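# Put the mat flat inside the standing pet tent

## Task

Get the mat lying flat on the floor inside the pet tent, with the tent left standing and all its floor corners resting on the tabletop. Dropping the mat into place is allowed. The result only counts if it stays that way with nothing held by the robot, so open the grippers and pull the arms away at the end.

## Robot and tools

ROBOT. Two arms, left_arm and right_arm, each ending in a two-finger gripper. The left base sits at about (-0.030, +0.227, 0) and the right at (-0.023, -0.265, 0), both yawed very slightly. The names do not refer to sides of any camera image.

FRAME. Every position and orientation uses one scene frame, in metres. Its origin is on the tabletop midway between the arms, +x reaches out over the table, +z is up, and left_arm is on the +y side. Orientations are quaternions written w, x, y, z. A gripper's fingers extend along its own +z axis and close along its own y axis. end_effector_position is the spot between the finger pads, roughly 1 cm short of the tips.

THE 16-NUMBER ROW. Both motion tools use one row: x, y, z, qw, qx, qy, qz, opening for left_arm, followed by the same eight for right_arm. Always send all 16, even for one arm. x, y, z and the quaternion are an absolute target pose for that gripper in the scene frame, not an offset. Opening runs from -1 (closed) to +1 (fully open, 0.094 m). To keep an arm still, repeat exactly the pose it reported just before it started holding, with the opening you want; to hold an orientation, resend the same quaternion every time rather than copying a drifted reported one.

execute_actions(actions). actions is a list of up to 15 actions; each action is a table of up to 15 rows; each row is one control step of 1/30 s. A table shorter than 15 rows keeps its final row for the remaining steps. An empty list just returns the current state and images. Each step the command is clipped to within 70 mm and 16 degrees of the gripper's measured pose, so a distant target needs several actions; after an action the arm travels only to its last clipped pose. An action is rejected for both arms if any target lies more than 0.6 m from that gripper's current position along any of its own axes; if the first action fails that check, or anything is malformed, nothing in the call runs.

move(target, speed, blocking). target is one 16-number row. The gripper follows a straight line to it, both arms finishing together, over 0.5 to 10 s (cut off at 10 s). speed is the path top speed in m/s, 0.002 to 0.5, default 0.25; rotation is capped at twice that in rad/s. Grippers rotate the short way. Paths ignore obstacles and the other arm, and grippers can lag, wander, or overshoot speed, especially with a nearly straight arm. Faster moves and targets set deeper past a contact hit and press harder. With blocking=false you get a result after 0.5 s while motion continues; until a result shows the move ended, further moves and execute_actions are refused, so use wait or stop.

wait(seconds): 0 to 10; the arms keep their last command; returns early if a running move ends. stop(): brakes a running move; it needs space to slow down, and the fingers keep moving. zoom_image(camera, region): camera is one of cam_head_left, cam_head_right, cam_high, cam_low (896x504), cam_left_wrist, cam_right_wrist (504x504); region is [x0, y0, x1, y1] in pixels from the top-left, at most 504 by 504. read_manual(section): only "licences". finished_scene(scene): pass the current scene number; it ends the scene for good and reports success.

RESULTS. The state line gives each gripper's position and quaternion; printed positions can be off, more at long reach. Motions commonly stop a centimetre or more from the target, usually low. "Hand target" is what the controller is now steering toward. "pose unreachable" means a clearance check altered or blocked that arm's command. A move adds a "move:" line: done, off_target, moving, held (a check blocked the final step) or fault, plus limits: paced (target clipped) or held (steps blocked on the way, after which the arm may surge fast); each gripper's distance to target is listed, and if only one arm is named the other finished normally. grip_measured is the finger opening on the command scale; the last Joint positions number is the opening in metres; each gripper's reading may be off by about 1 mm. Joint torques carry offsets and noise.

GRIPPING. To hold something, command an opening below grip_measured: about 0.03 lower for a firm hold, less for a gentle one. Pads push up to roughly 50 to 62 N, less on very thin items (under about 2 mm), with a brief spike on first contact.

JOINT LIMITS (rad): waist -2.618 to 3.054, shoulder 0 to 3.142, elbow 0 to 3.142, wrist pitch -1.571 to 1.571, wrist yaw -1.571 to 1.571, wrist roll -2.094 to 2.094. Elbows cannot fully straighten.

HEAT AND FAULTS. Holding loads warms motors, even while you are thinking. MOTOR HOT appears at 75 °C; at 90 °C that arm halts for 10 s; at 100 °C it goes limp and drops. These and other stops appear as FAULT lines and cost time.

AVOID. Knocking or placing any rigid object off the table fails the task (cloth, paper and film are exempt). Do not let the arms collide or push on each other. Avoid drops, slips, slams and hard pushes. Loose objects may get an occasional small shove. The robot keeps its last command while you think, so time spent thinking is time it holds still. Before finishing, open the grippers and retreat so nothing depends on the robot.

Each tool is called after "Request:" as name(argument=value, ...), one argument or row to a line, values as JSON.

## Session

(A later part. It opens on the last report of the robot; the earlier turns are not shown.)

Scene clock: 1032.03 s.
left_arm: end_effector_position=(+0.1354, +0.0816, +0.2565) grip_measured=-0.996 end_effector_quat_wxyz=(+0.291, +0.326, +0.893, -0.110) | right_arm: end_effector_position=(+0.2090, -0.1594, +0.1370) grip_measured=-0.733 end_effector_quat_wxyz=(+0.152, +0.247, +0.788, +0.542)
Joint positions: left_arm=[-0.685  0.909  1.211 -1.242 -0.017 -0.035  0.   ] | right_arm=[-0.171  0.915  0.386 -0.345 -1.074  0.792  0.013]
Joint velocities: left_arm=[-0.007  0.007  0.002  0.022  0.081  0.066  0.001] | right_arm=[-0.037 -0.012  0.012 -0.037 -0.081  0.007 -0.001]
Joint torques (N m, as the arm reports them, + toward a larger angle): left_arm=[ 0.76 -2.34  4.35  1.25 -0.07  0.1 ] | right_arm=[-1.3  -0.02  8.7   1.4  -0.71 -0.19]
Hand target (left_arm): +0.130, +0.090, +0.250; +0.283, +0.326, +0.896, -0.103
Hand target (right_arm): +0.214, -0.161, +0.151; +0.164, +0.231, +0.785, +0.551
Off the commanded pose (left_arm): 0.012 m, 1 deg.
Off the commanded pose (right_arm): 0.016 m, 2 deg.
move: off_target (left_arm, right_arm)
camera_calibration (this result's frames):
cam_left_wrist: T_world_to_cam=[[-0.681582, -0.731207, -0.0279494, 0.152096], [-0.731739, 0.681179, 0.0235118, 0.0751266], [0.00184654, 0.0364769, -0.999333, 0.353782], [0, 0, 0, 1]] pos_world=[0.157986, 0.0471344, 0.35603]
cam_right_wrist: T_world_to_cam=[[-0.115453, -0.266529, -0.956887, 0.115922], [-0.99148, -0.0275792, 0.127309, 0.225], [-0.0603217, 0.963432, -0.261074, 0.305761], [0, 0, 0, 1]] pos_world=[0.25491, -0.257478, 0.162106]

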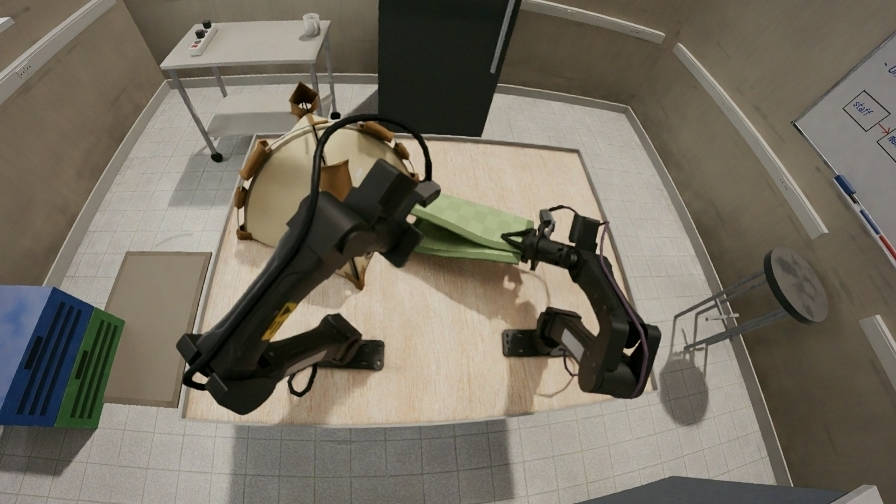

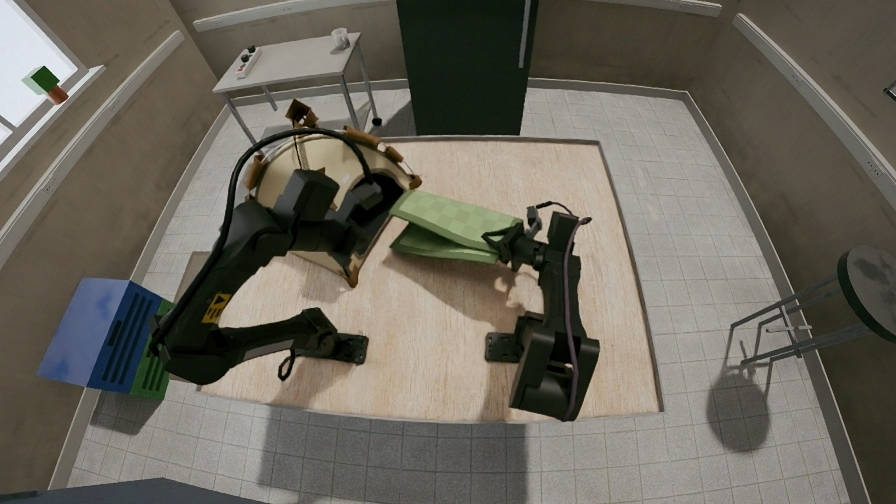

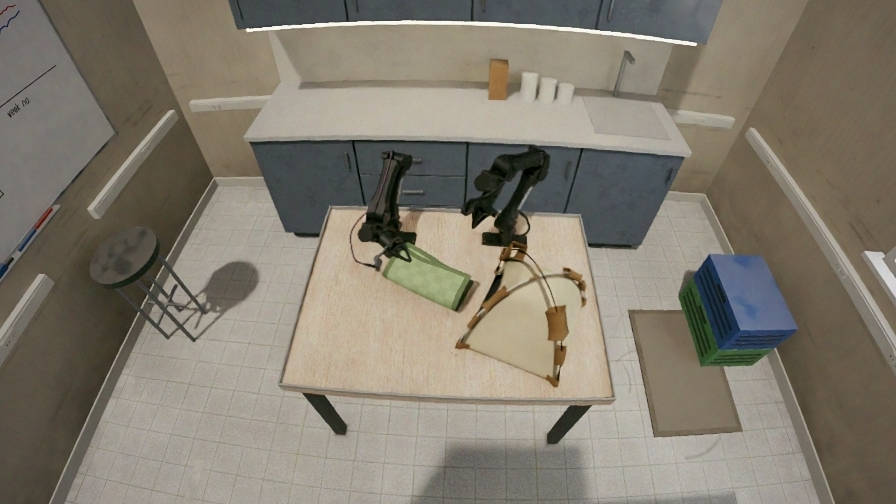

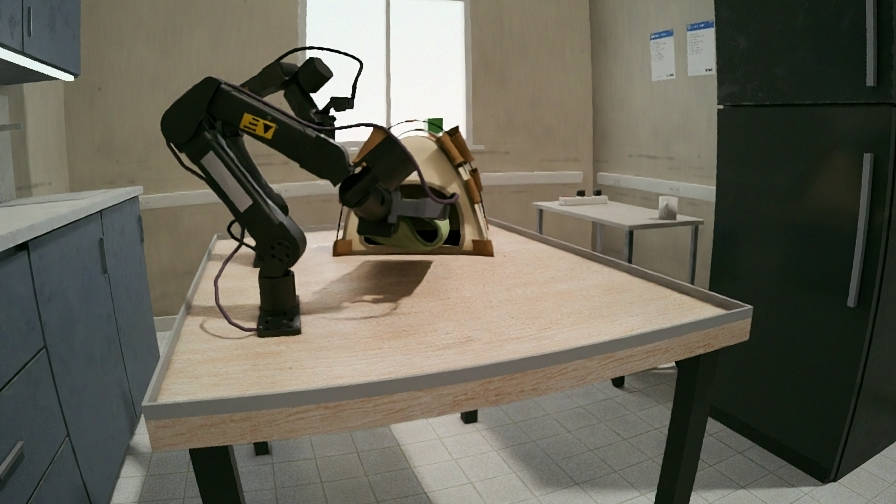

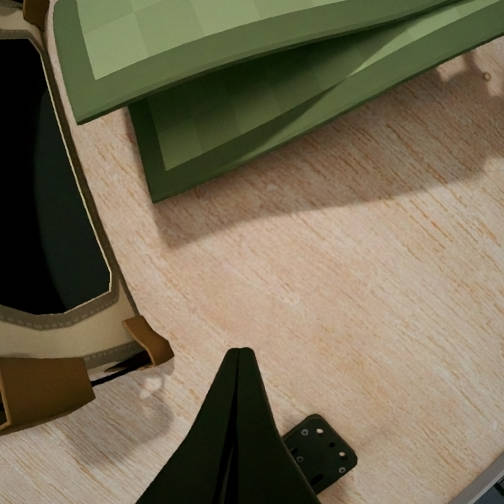

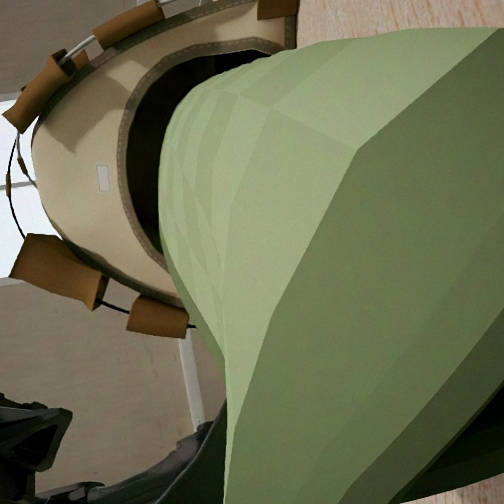

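Request:
move(
  target=[0.13,0.09,0.25,0.2826,0.3262,0.8962,-0.1028,-1.0, 0.2415,-0.133,0.150,0.1709,0.2268,0.7657,0.5770,-0.765],
  speed=0.1,
)

Request:
zoom_image(
  camera="cam_low",
  region=[325, 160, 505, 280],
)

Scene clock: 1046.47 s.
left_arm: end_effector_position=(+0.1353, +0.0816, +0.2564) grip_measured=-0.996 end_effector_quat_wxyz=(+0.290, +0.326, +0.893, -0.110) | right_arm: end_effector_position=(+0.2420, -0.1368, +0.1494) grip_measured=-0.734 end_effector_quat_wxyz=(+0.168, +0.242, +0.766, +0.571)
Joint positions: left_arm=[-0.685  0.909  1.211 -1.242 -0.017 -0.034  0.   ] | right_arm=[-0.017  1.021  0.351  0.108 -0.993  1.106  0.013]
Joint velocities: left_arm=[-0.007 -0.012 -0.007  0.007 -0.007  0.051 -0.   ] | right_arm=[-0.012  0.007 -0.022  0.037  0.007  0.037 -0.   ]
Joint torques (N m, as the arm reports them, + toward a larger angle): left_arm=[ 0.82 -2.3   4.25  1.26 -0.04  0.08] | right_arm=[ 0.98 -0.82  4.85  2.14 -0.38  0.01]
Hand target (left_arm): +0.130, +0.090, +0.250; +0.282, +0.326, +0.896, -0.103
Hand target (right_arm): +0.241, -0.132, +0.150; +0.171, +0.227, +0.766, +0.577
Off the commanded pose (left_arm): 0.012 m, 1 deg.
Off the commanded pose (right_arm): 0.004 m, 2 deg.
move: off_target (left_arm)
camera_calibration (this result's frames):
cam_left_wrist: T_world_to_cam=[[-0.681811, -0.730986, -0.0281708, 0.152164], [-0.731526, 0.681394, 0.0239017, 0.074905], [0.00172366, 0.0369041, -0.999317, 0.353702], [0, 0, 0, 1]] pos_world=[0.157932, 0.0471366, 0.355956]
cam_right_wrist: T_world_to_cam=[[-0.0676455, -0.206701, -0.976063, 0.137082], [-0.996991, -0.0231236, 0.0739928, 0.26664], [-0.0378645, 0.978131, -0.204515, 0.277307], [0, 0, 0, 1]] pos_world=[0.285611, -0.236742, 0.170785]

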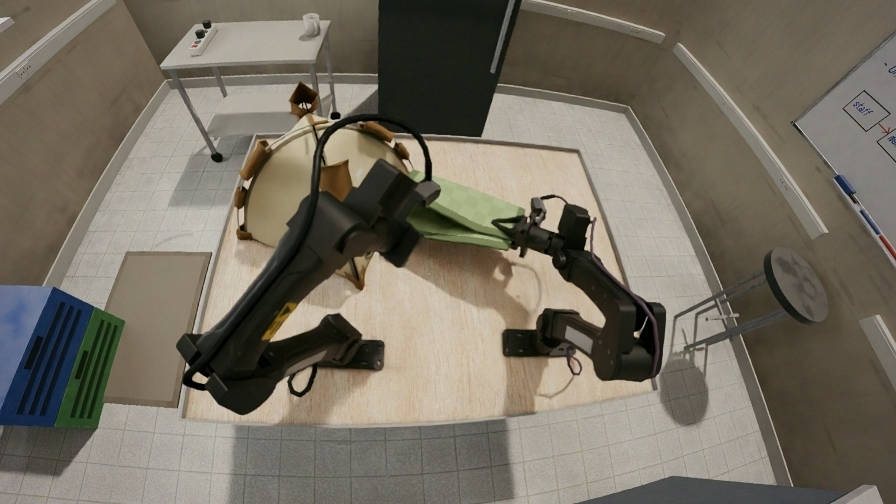

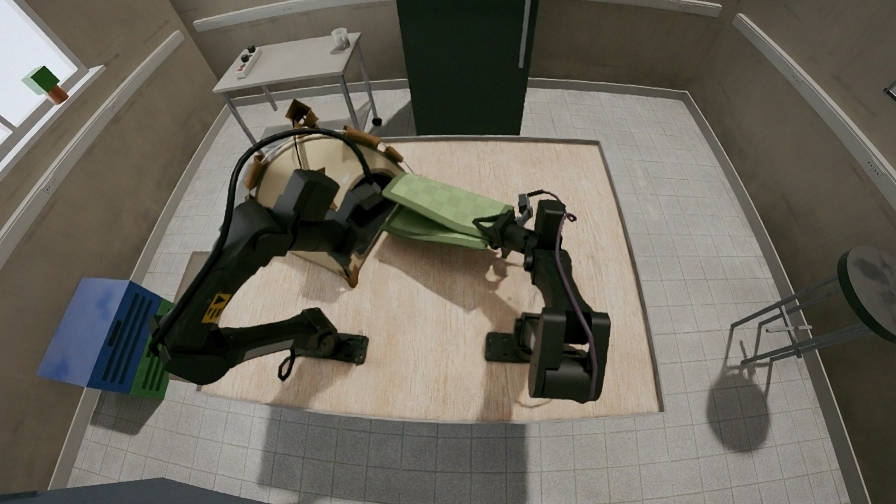

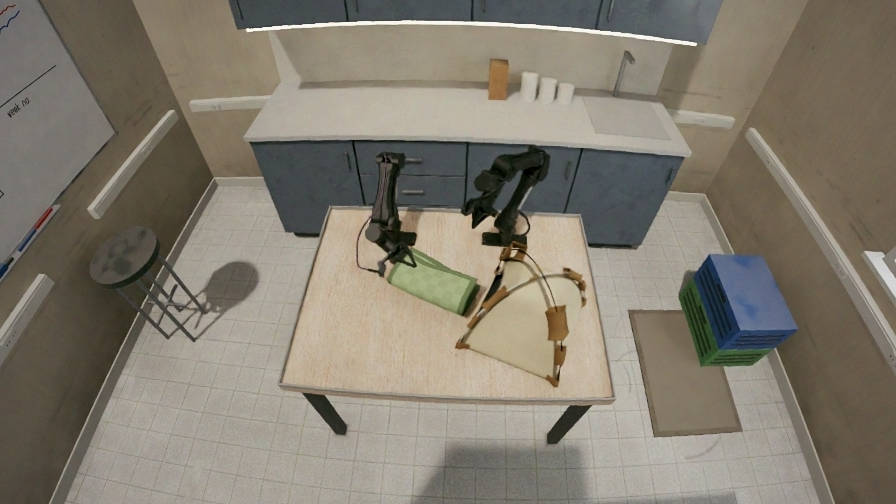

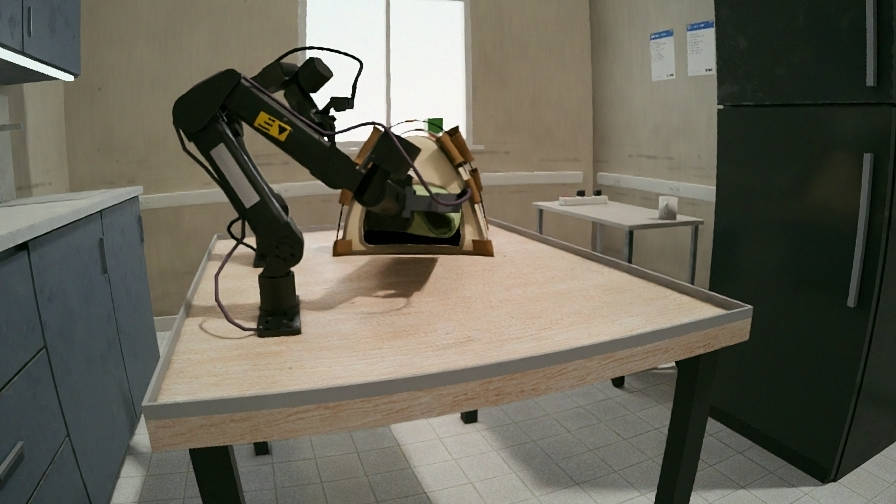

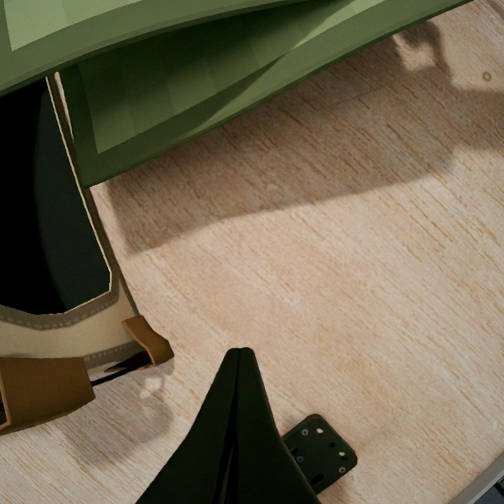

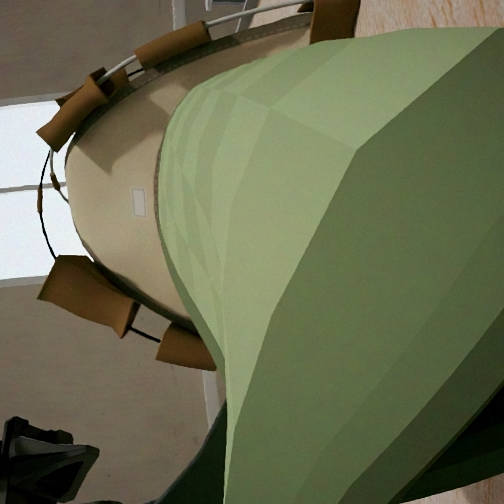

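Region (325, 160, 505, 280) of cam_low's 896x504 image, scaled by 2.800, with more detail than that image has.

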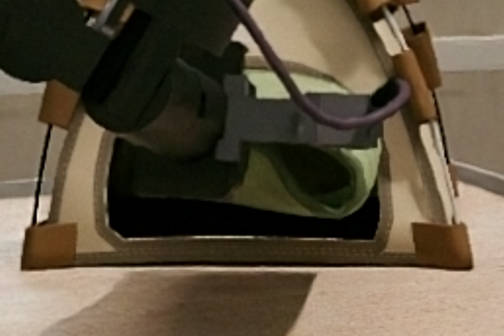

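Request:
move(
  target=[0.13,0.09,0.25,0.2826,0.3262,0.8962,-0.1028,-1.0, 0.247,-0.0976,0.124,0.1709,0.2268,0.7657,0.5770,-0.765],
  speed=0.08,
)

Request:
zoom_image(
  camera="cam_low",
  region=[325, 160, 505, 280],
)

Scene clock: 1052.40 s.
left_arm: end_effector_position=(+0.1353, +0.0816, +0.2564) grip_measured=-0.996 end_effector_quat_wxyz=(+0.290, +0.326, +0.893, -0.110) | right_arm: end_effector_position=(+0.2483, -0.1018, +0.1222) grip_measured=-0.734 end_effector_quat_wxyz=(+0.165, +0.241, +0.767, +0.570)
Joint positions: left_arm=[-0.685  0.909  1.211 -1.242 -0.017 -0.034  0.   ] | right_arm=[ 0.182  1.173  0.261  0.464 -0.821  1.256  0.013]
Joint velocities: left_arm=[ 0.002  0.007 -0.002  0.037 -0.066  0.037  0.   ] | right_arm=[ 0.002 -0.002 -0.012  0.007  0.051  0.007  0.001]
Joint torques (N m, as the arm reports them, + toward a larger angle): left_arm=[ 0.76 -2.3   4.32  1.24 -0.05  0.09] | right_arm=[ 1.12 -1.55  4.33  2.41 -0.24 -0.03]
Hand target (left_arm): +0.130, +0.090, +0.250; +0.283, +0.326, +0.896, -0.103
Hand target (right_arm): +0.247, -0.097, +0.124; +0.171, +0.227, +0.766, +0.577
Off the commanded pose (left_arm): 0.012 m, 1 deg.
Off the commanded pose (right_arm): 0.005 m, 2 deg.
move: off_target (left_arm)
camera_calibration (this result's frames):
cam_left_wrist: T_world_to_cam=[[-0.681811, -0.730986, -0.0281708, 0.152164], [-0.731526, 0.681394, 0.0239017, 0.074905], [0.00172366, 0.0369041, -0.999317, 0.353702], [0, 0, 0, 1]] pos_world=[0.157932, 0.0471366, 0.355956]
cam_right_wrist: T_world_to_cam=[[-0.070583, -0.20923, -0.975316, 0.11853], [-0.996599, -0.0269023, 0.0778945, 0.274779], [-0.0425362, 0.977496, -0.20662, 0.239089], [0, 0, 0, 1]] pos_world=[0.29238, -0.201516, 0.143601]

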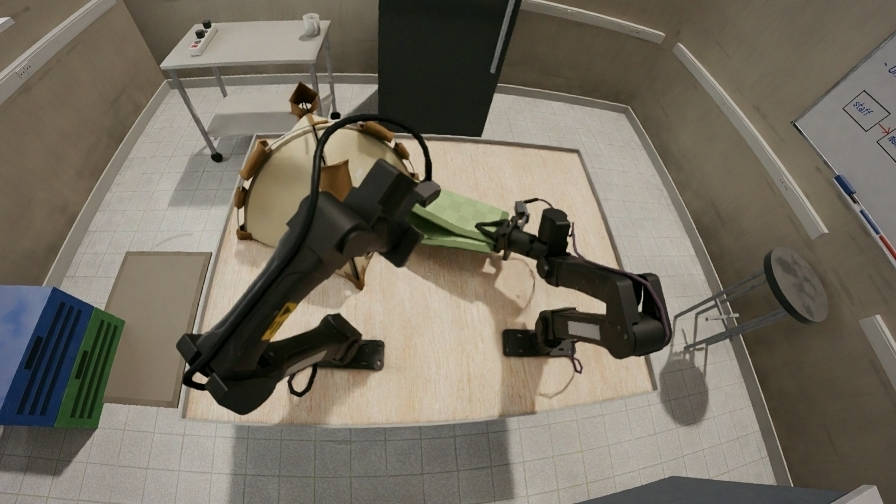

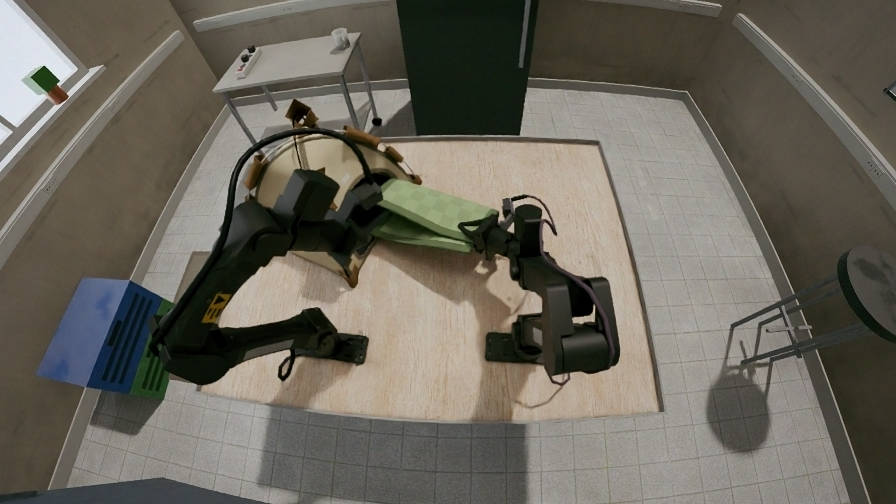

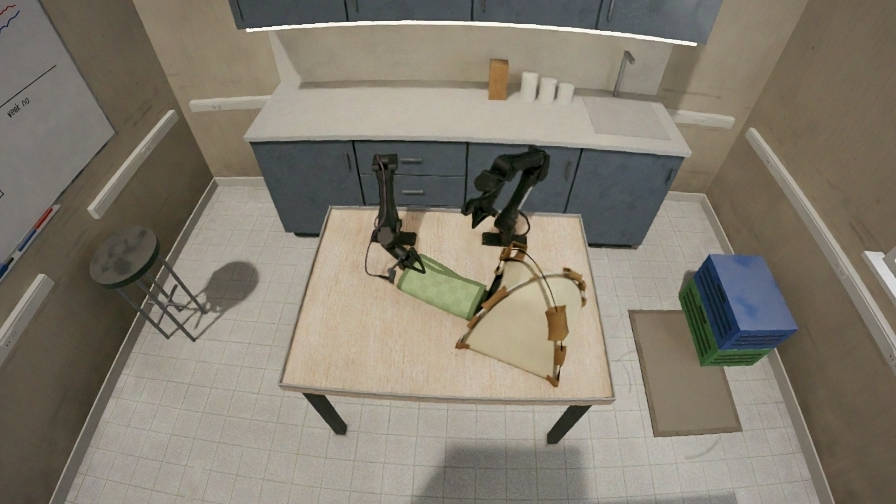

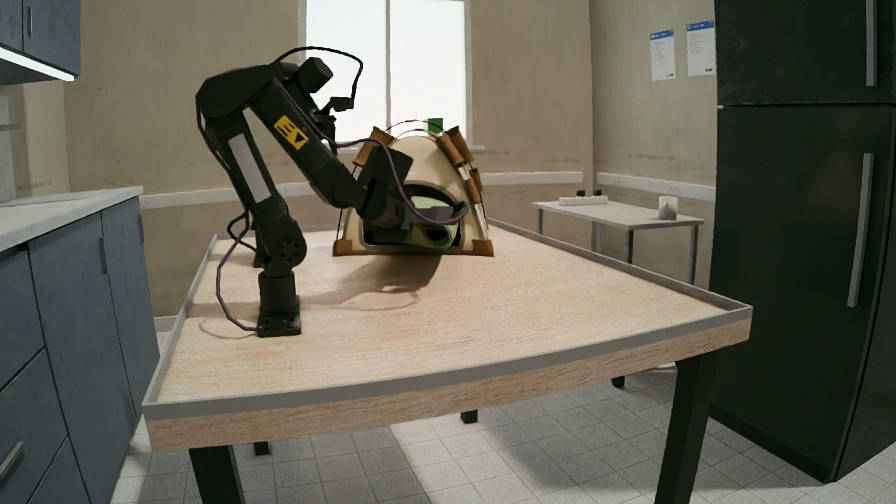

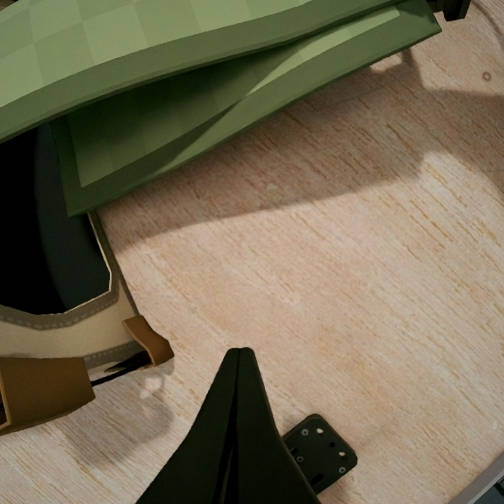

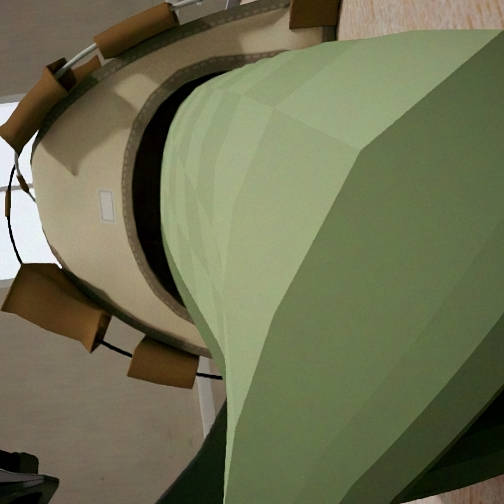

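Region (325, 160, 505, 280) of cam_low's 896x504 image, scaled by 2.800, with more detail than that image has.

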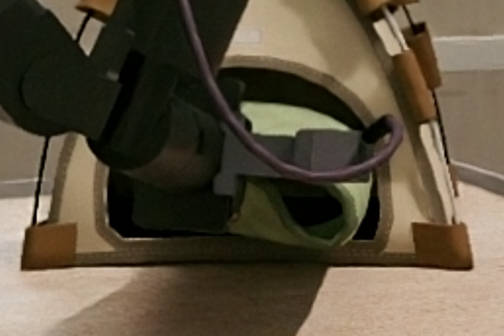

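Request:
move(
  target=[0.13,0.09,0.25,0.2826,0.3262,0.8962,-0.1028,-1.0, 0.263,-0.018,0.126,0.1709,0.2268,0.7657,0.5770,-0.765],
  speed=0.08,
)

Request:
zoom_image(
  camera="cam_low",
  region=[325, 160, 505, 280],
)

Scene clock: 1061.00 s.
left_arm: end_effector_position=(+0.1353, +0.0816, +0.2564) grip_measured=-0.996 end_effector_quat_wxyz=(+0.290, +0.326, +0.893, -0.110) | right_arm: end_effector_position=(+0.2515, -0.0271, +0.1062) grip_measured=-0.734 end_effector_quat_wxyz=(+0.151, +0.246, +0.779, +0.557)
Joint positions: left_arm=[-0.685  0.909  1.211 -1.242 -0.017 -0.034  0.   ] | right_arm=[ 0.546  1.389  0.319  0.682 -0.492  1.422  0.013]
Joint velocities: left_arm=[-0.007 -0.017 -0.002 -0.007  0.007 -0.022 -0.001] | right_arm=[-0.017  0.017 -0.002  0.066  0.022  0.066  0.   ]
Joint torques (N m, as the arm reports them, + toward a larger angle): left_arm=[ 0.79 -2.27  4.25  1.24 -0.05  0.08] | right_arm=[ 1.02 -3.09  7.61  2.53 -0.04 -0.02]
Hand target (left_arm): +0.130, +0.090, +0.250; +0.283, +0.326, +0.896, -0.103
Hand target (right_arm): +0.261, -0.018, +0.126; +0.171, +0.227, +0.765, +0.577
Off the commanded pose (left_arm): 0.012 m, 1 deg.
Off the commanded pose (right_arm): 0.025 m, 4 deg.
move: off_target (left_arm, right_arm)
camera_calibration (this result's frames):
cam_left_wrist: T_world_to_cam=[[-0.681811, -0.730986, -0.0281708, 0.152164], [-0.731526, 0.681394, 0.0239017, 0.074905], [0.00172366, 0.0369041, -0.999317, 0.353702], [0, 0, 0, 1]] pos_world=[0.157932, 0.0471366, 0.355956]
cam_right_wrist: T_world_to_cam=[[-0.104434, -0.233764, -0.966669, 0.125743], [-0.992683, -0.034742, 0.115646, 0.276005], [-0.0606178, 0.971673, -0.228425, 0.169625], [0, 0, 0, 1]] pos_world=[0.297399, -0.125837, 0.128379]

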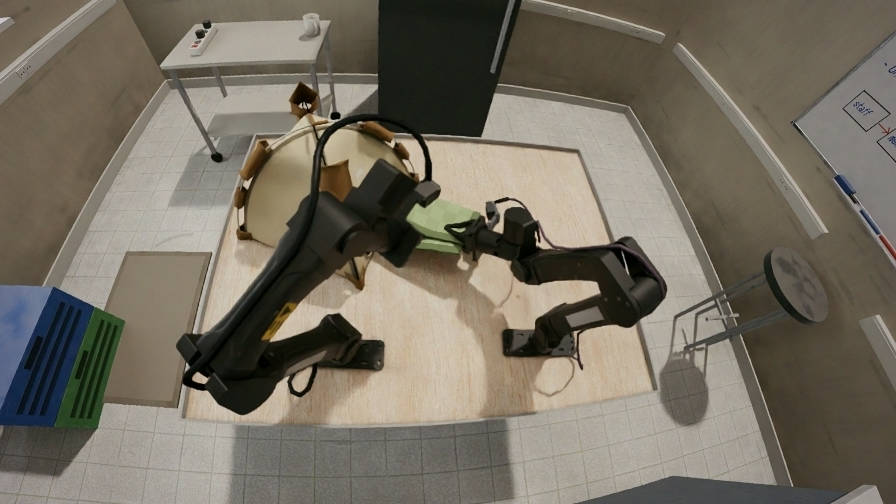

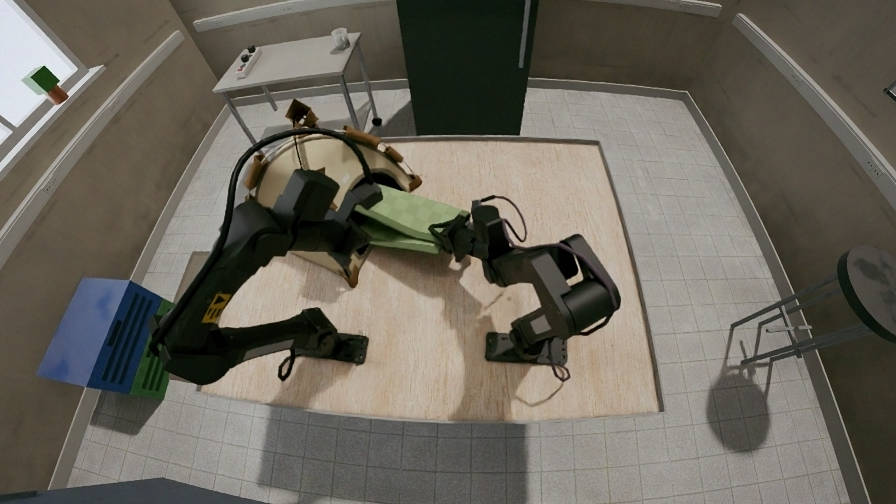

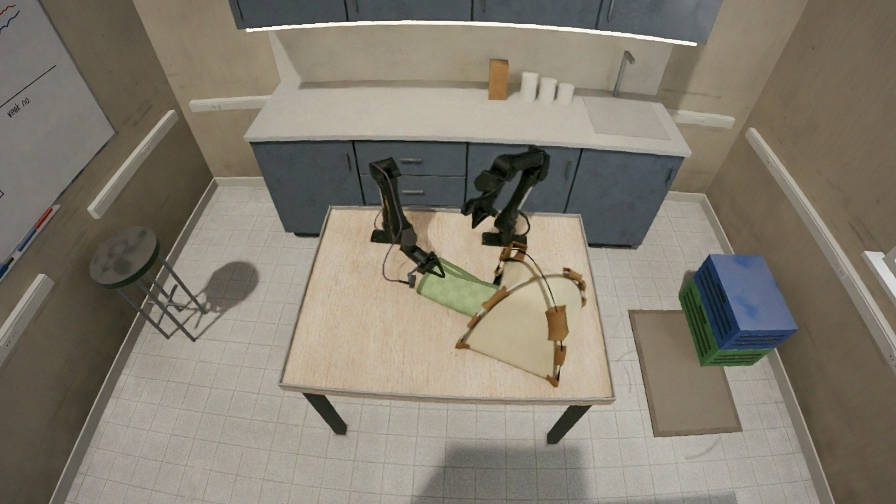

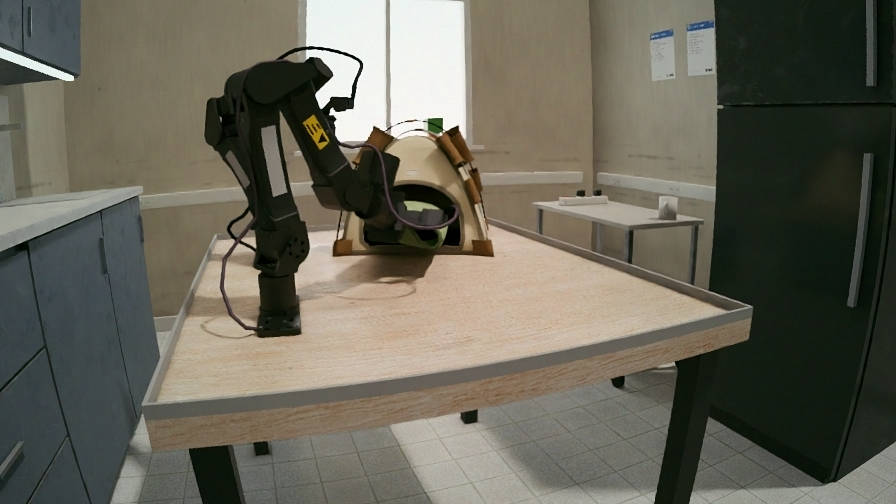

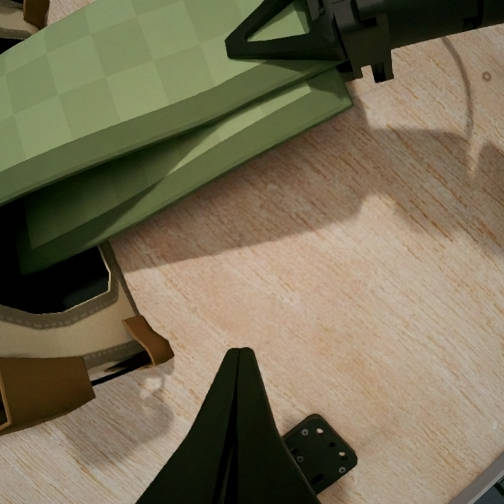

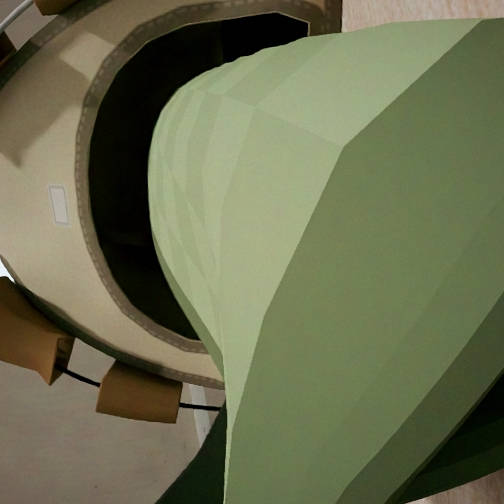

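Region (325, 160, 505, 280) of cam_low's 896x504 image, scaled by 2.800, with more detail than that image has.

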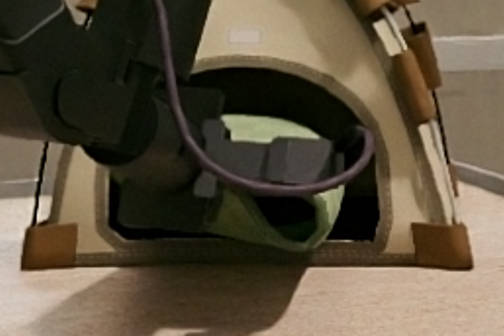

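Request:
move(
  target=[0.10,0.125,0.28,0.2826,0.3262,0.8962,-0.1028,-1.0, 0.308,0.098,0.118,0.1787,0.2207,0.7451,0.6034,-0.765],
  speed=0.1,
)

Request:
zoom_image(
  camera="cam_low",
  region=[325, 160, 505, 280],
)

Scene clock: 1067.47 s.
left_arm: end_effector_position=(+0.1070, +0.1204, +0.2707) grip_measured=-0.996 end_effector_quat_wxyz=(+0.271, +0.326, +0.901, -0.094) | right_arm: end_effector_position=(+0.2988, +0.0867, +0.0951) grip_measured=-0.734 end_effector_quat_wxyz=(+0.162, +0.237, +0.765, +0.576)
Joint positions: left_arm=[-0.596  0.844  1.304 -1.45   0.016  0.038  0.   ] | right_arm=[ 0.804  1.862  0.669  0.897 -0.251  1.521  0.013]
Joint velocities: left_arm=[ 0.007 -0.007  0.012 -0.022 -0.022 -0.066 -0.   ] | right_arm=[-0.012  0.002 -0.007 -0.051 -0.051  0.007 -0.   ]
Joint torques (N m, as the arm reports them, + toward a larger angle): left_arm=[ 0.95 -1.27  7.87  1.16  0.12  0.09] | right_arm=[ 0.87 -6.81  7.19  2.7   0.02 -0.01]
Hand target (left_arm): +0.100, +0.124, +0.280; +0.283, +0.326, +0.896, -0.102
Hand target (right_arm): +0.305, +0.098, +0.118; +0.179, +0.222, +0.745, +0.603
Off the commanded pose (left_arm): 0.012 m, 2 deg.
Off the commanded pose (right_arm): 0.027 m, 5 deg.
move: off_target (left_arm, right_arm)
camera_calibration (this result's frames):
cam_left_wrist: T_world_to_cam=[[-0.674836, -0.736927, -0.0391771, 0.164578], [-0.737416, 0.671329, 0.0743956, 0.0156087], [-0.0285235, 0.0790946, -0.996459, 0.364016], [0, 0, 0, 1]] pos_world=[0.132956, 0.0820115, 0.368014]
cam_right_wrist: T_world_to_cam=[[-0.0642999, -0.198075, -0.978076, 0.132538], [-0.996575, -0.0383301, 0.0732784, 0.333722], [-0.0520044, 0.979437, -0.194932, 0.0529262], [0, 0, 0, 1]] pos_world=[0.343853, -0.0127938, 0.115495]

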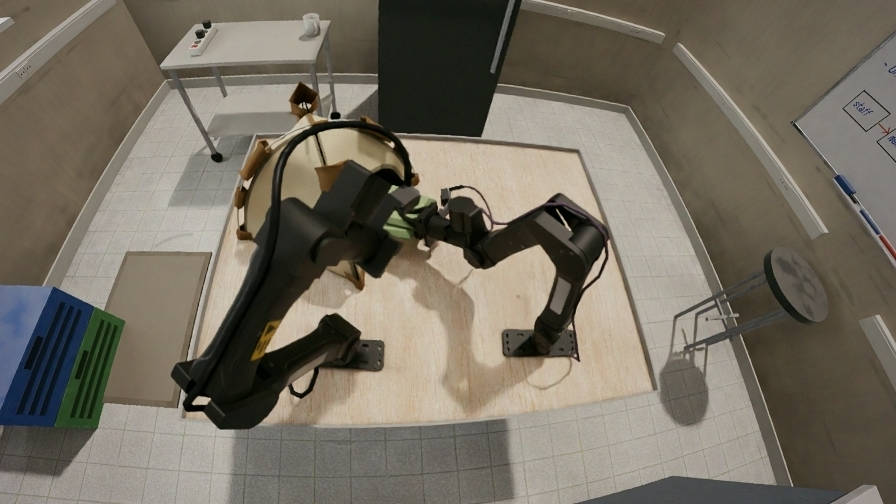

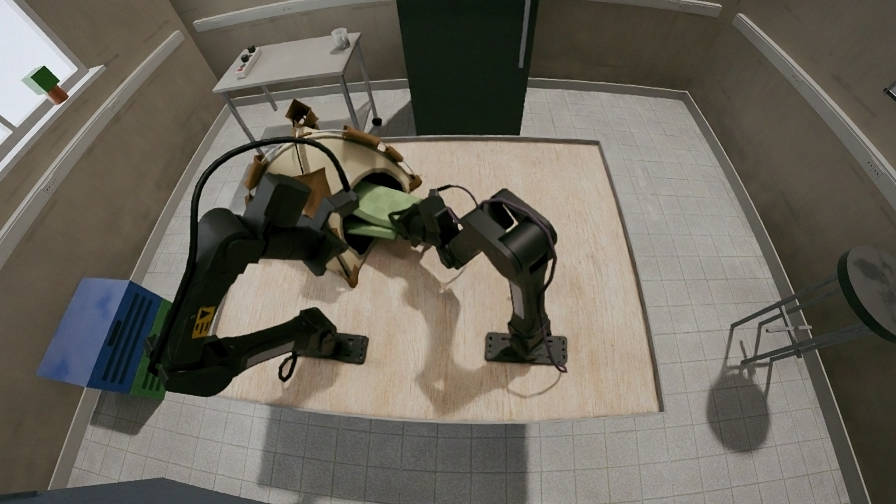

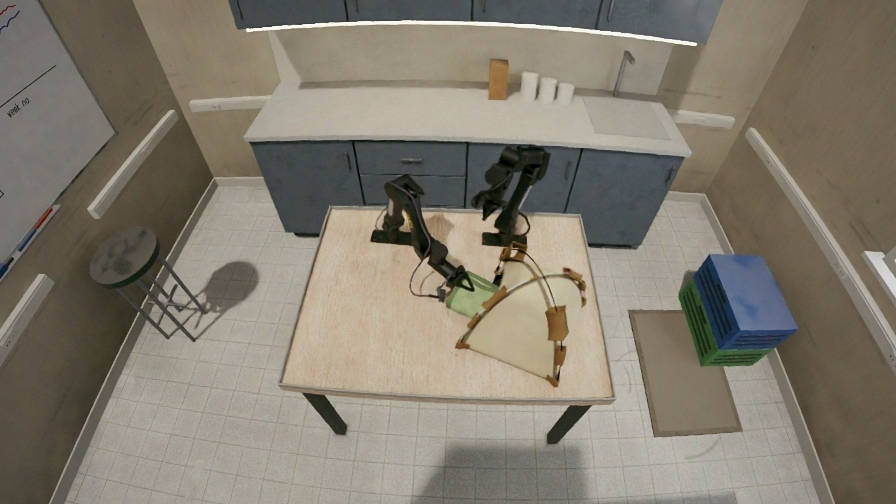

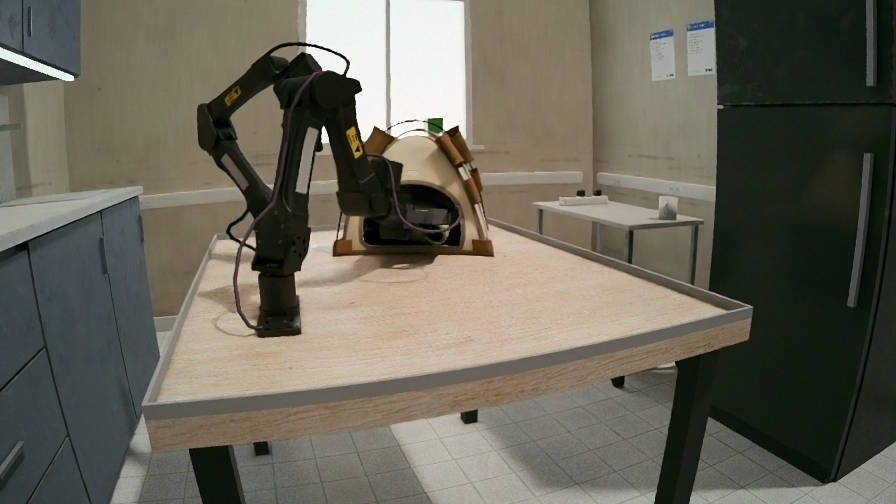

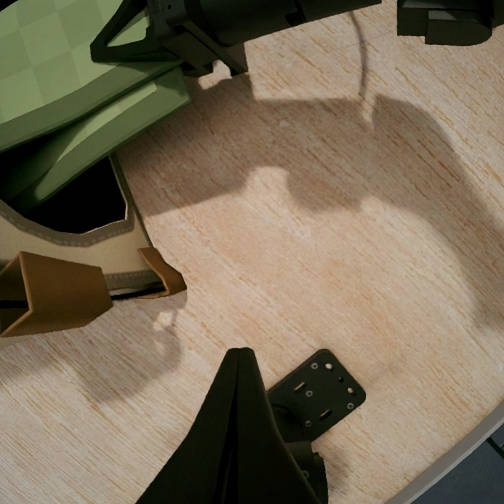

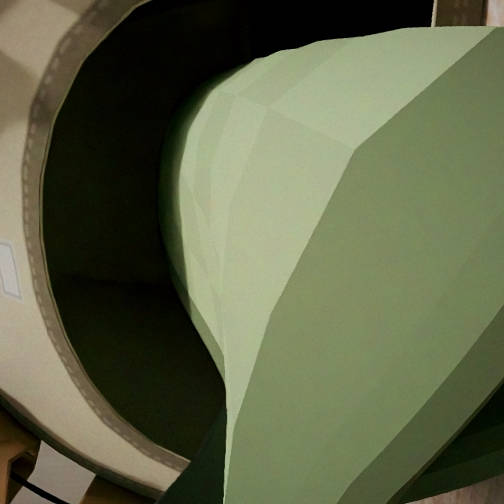

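Region (325, 160, 505, 280) of cam_low's 896x504 image, scaled by 2.800, with more detail than that image has.

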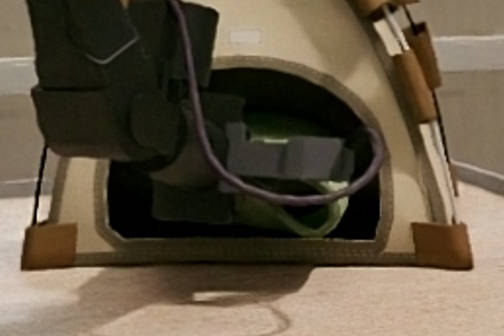

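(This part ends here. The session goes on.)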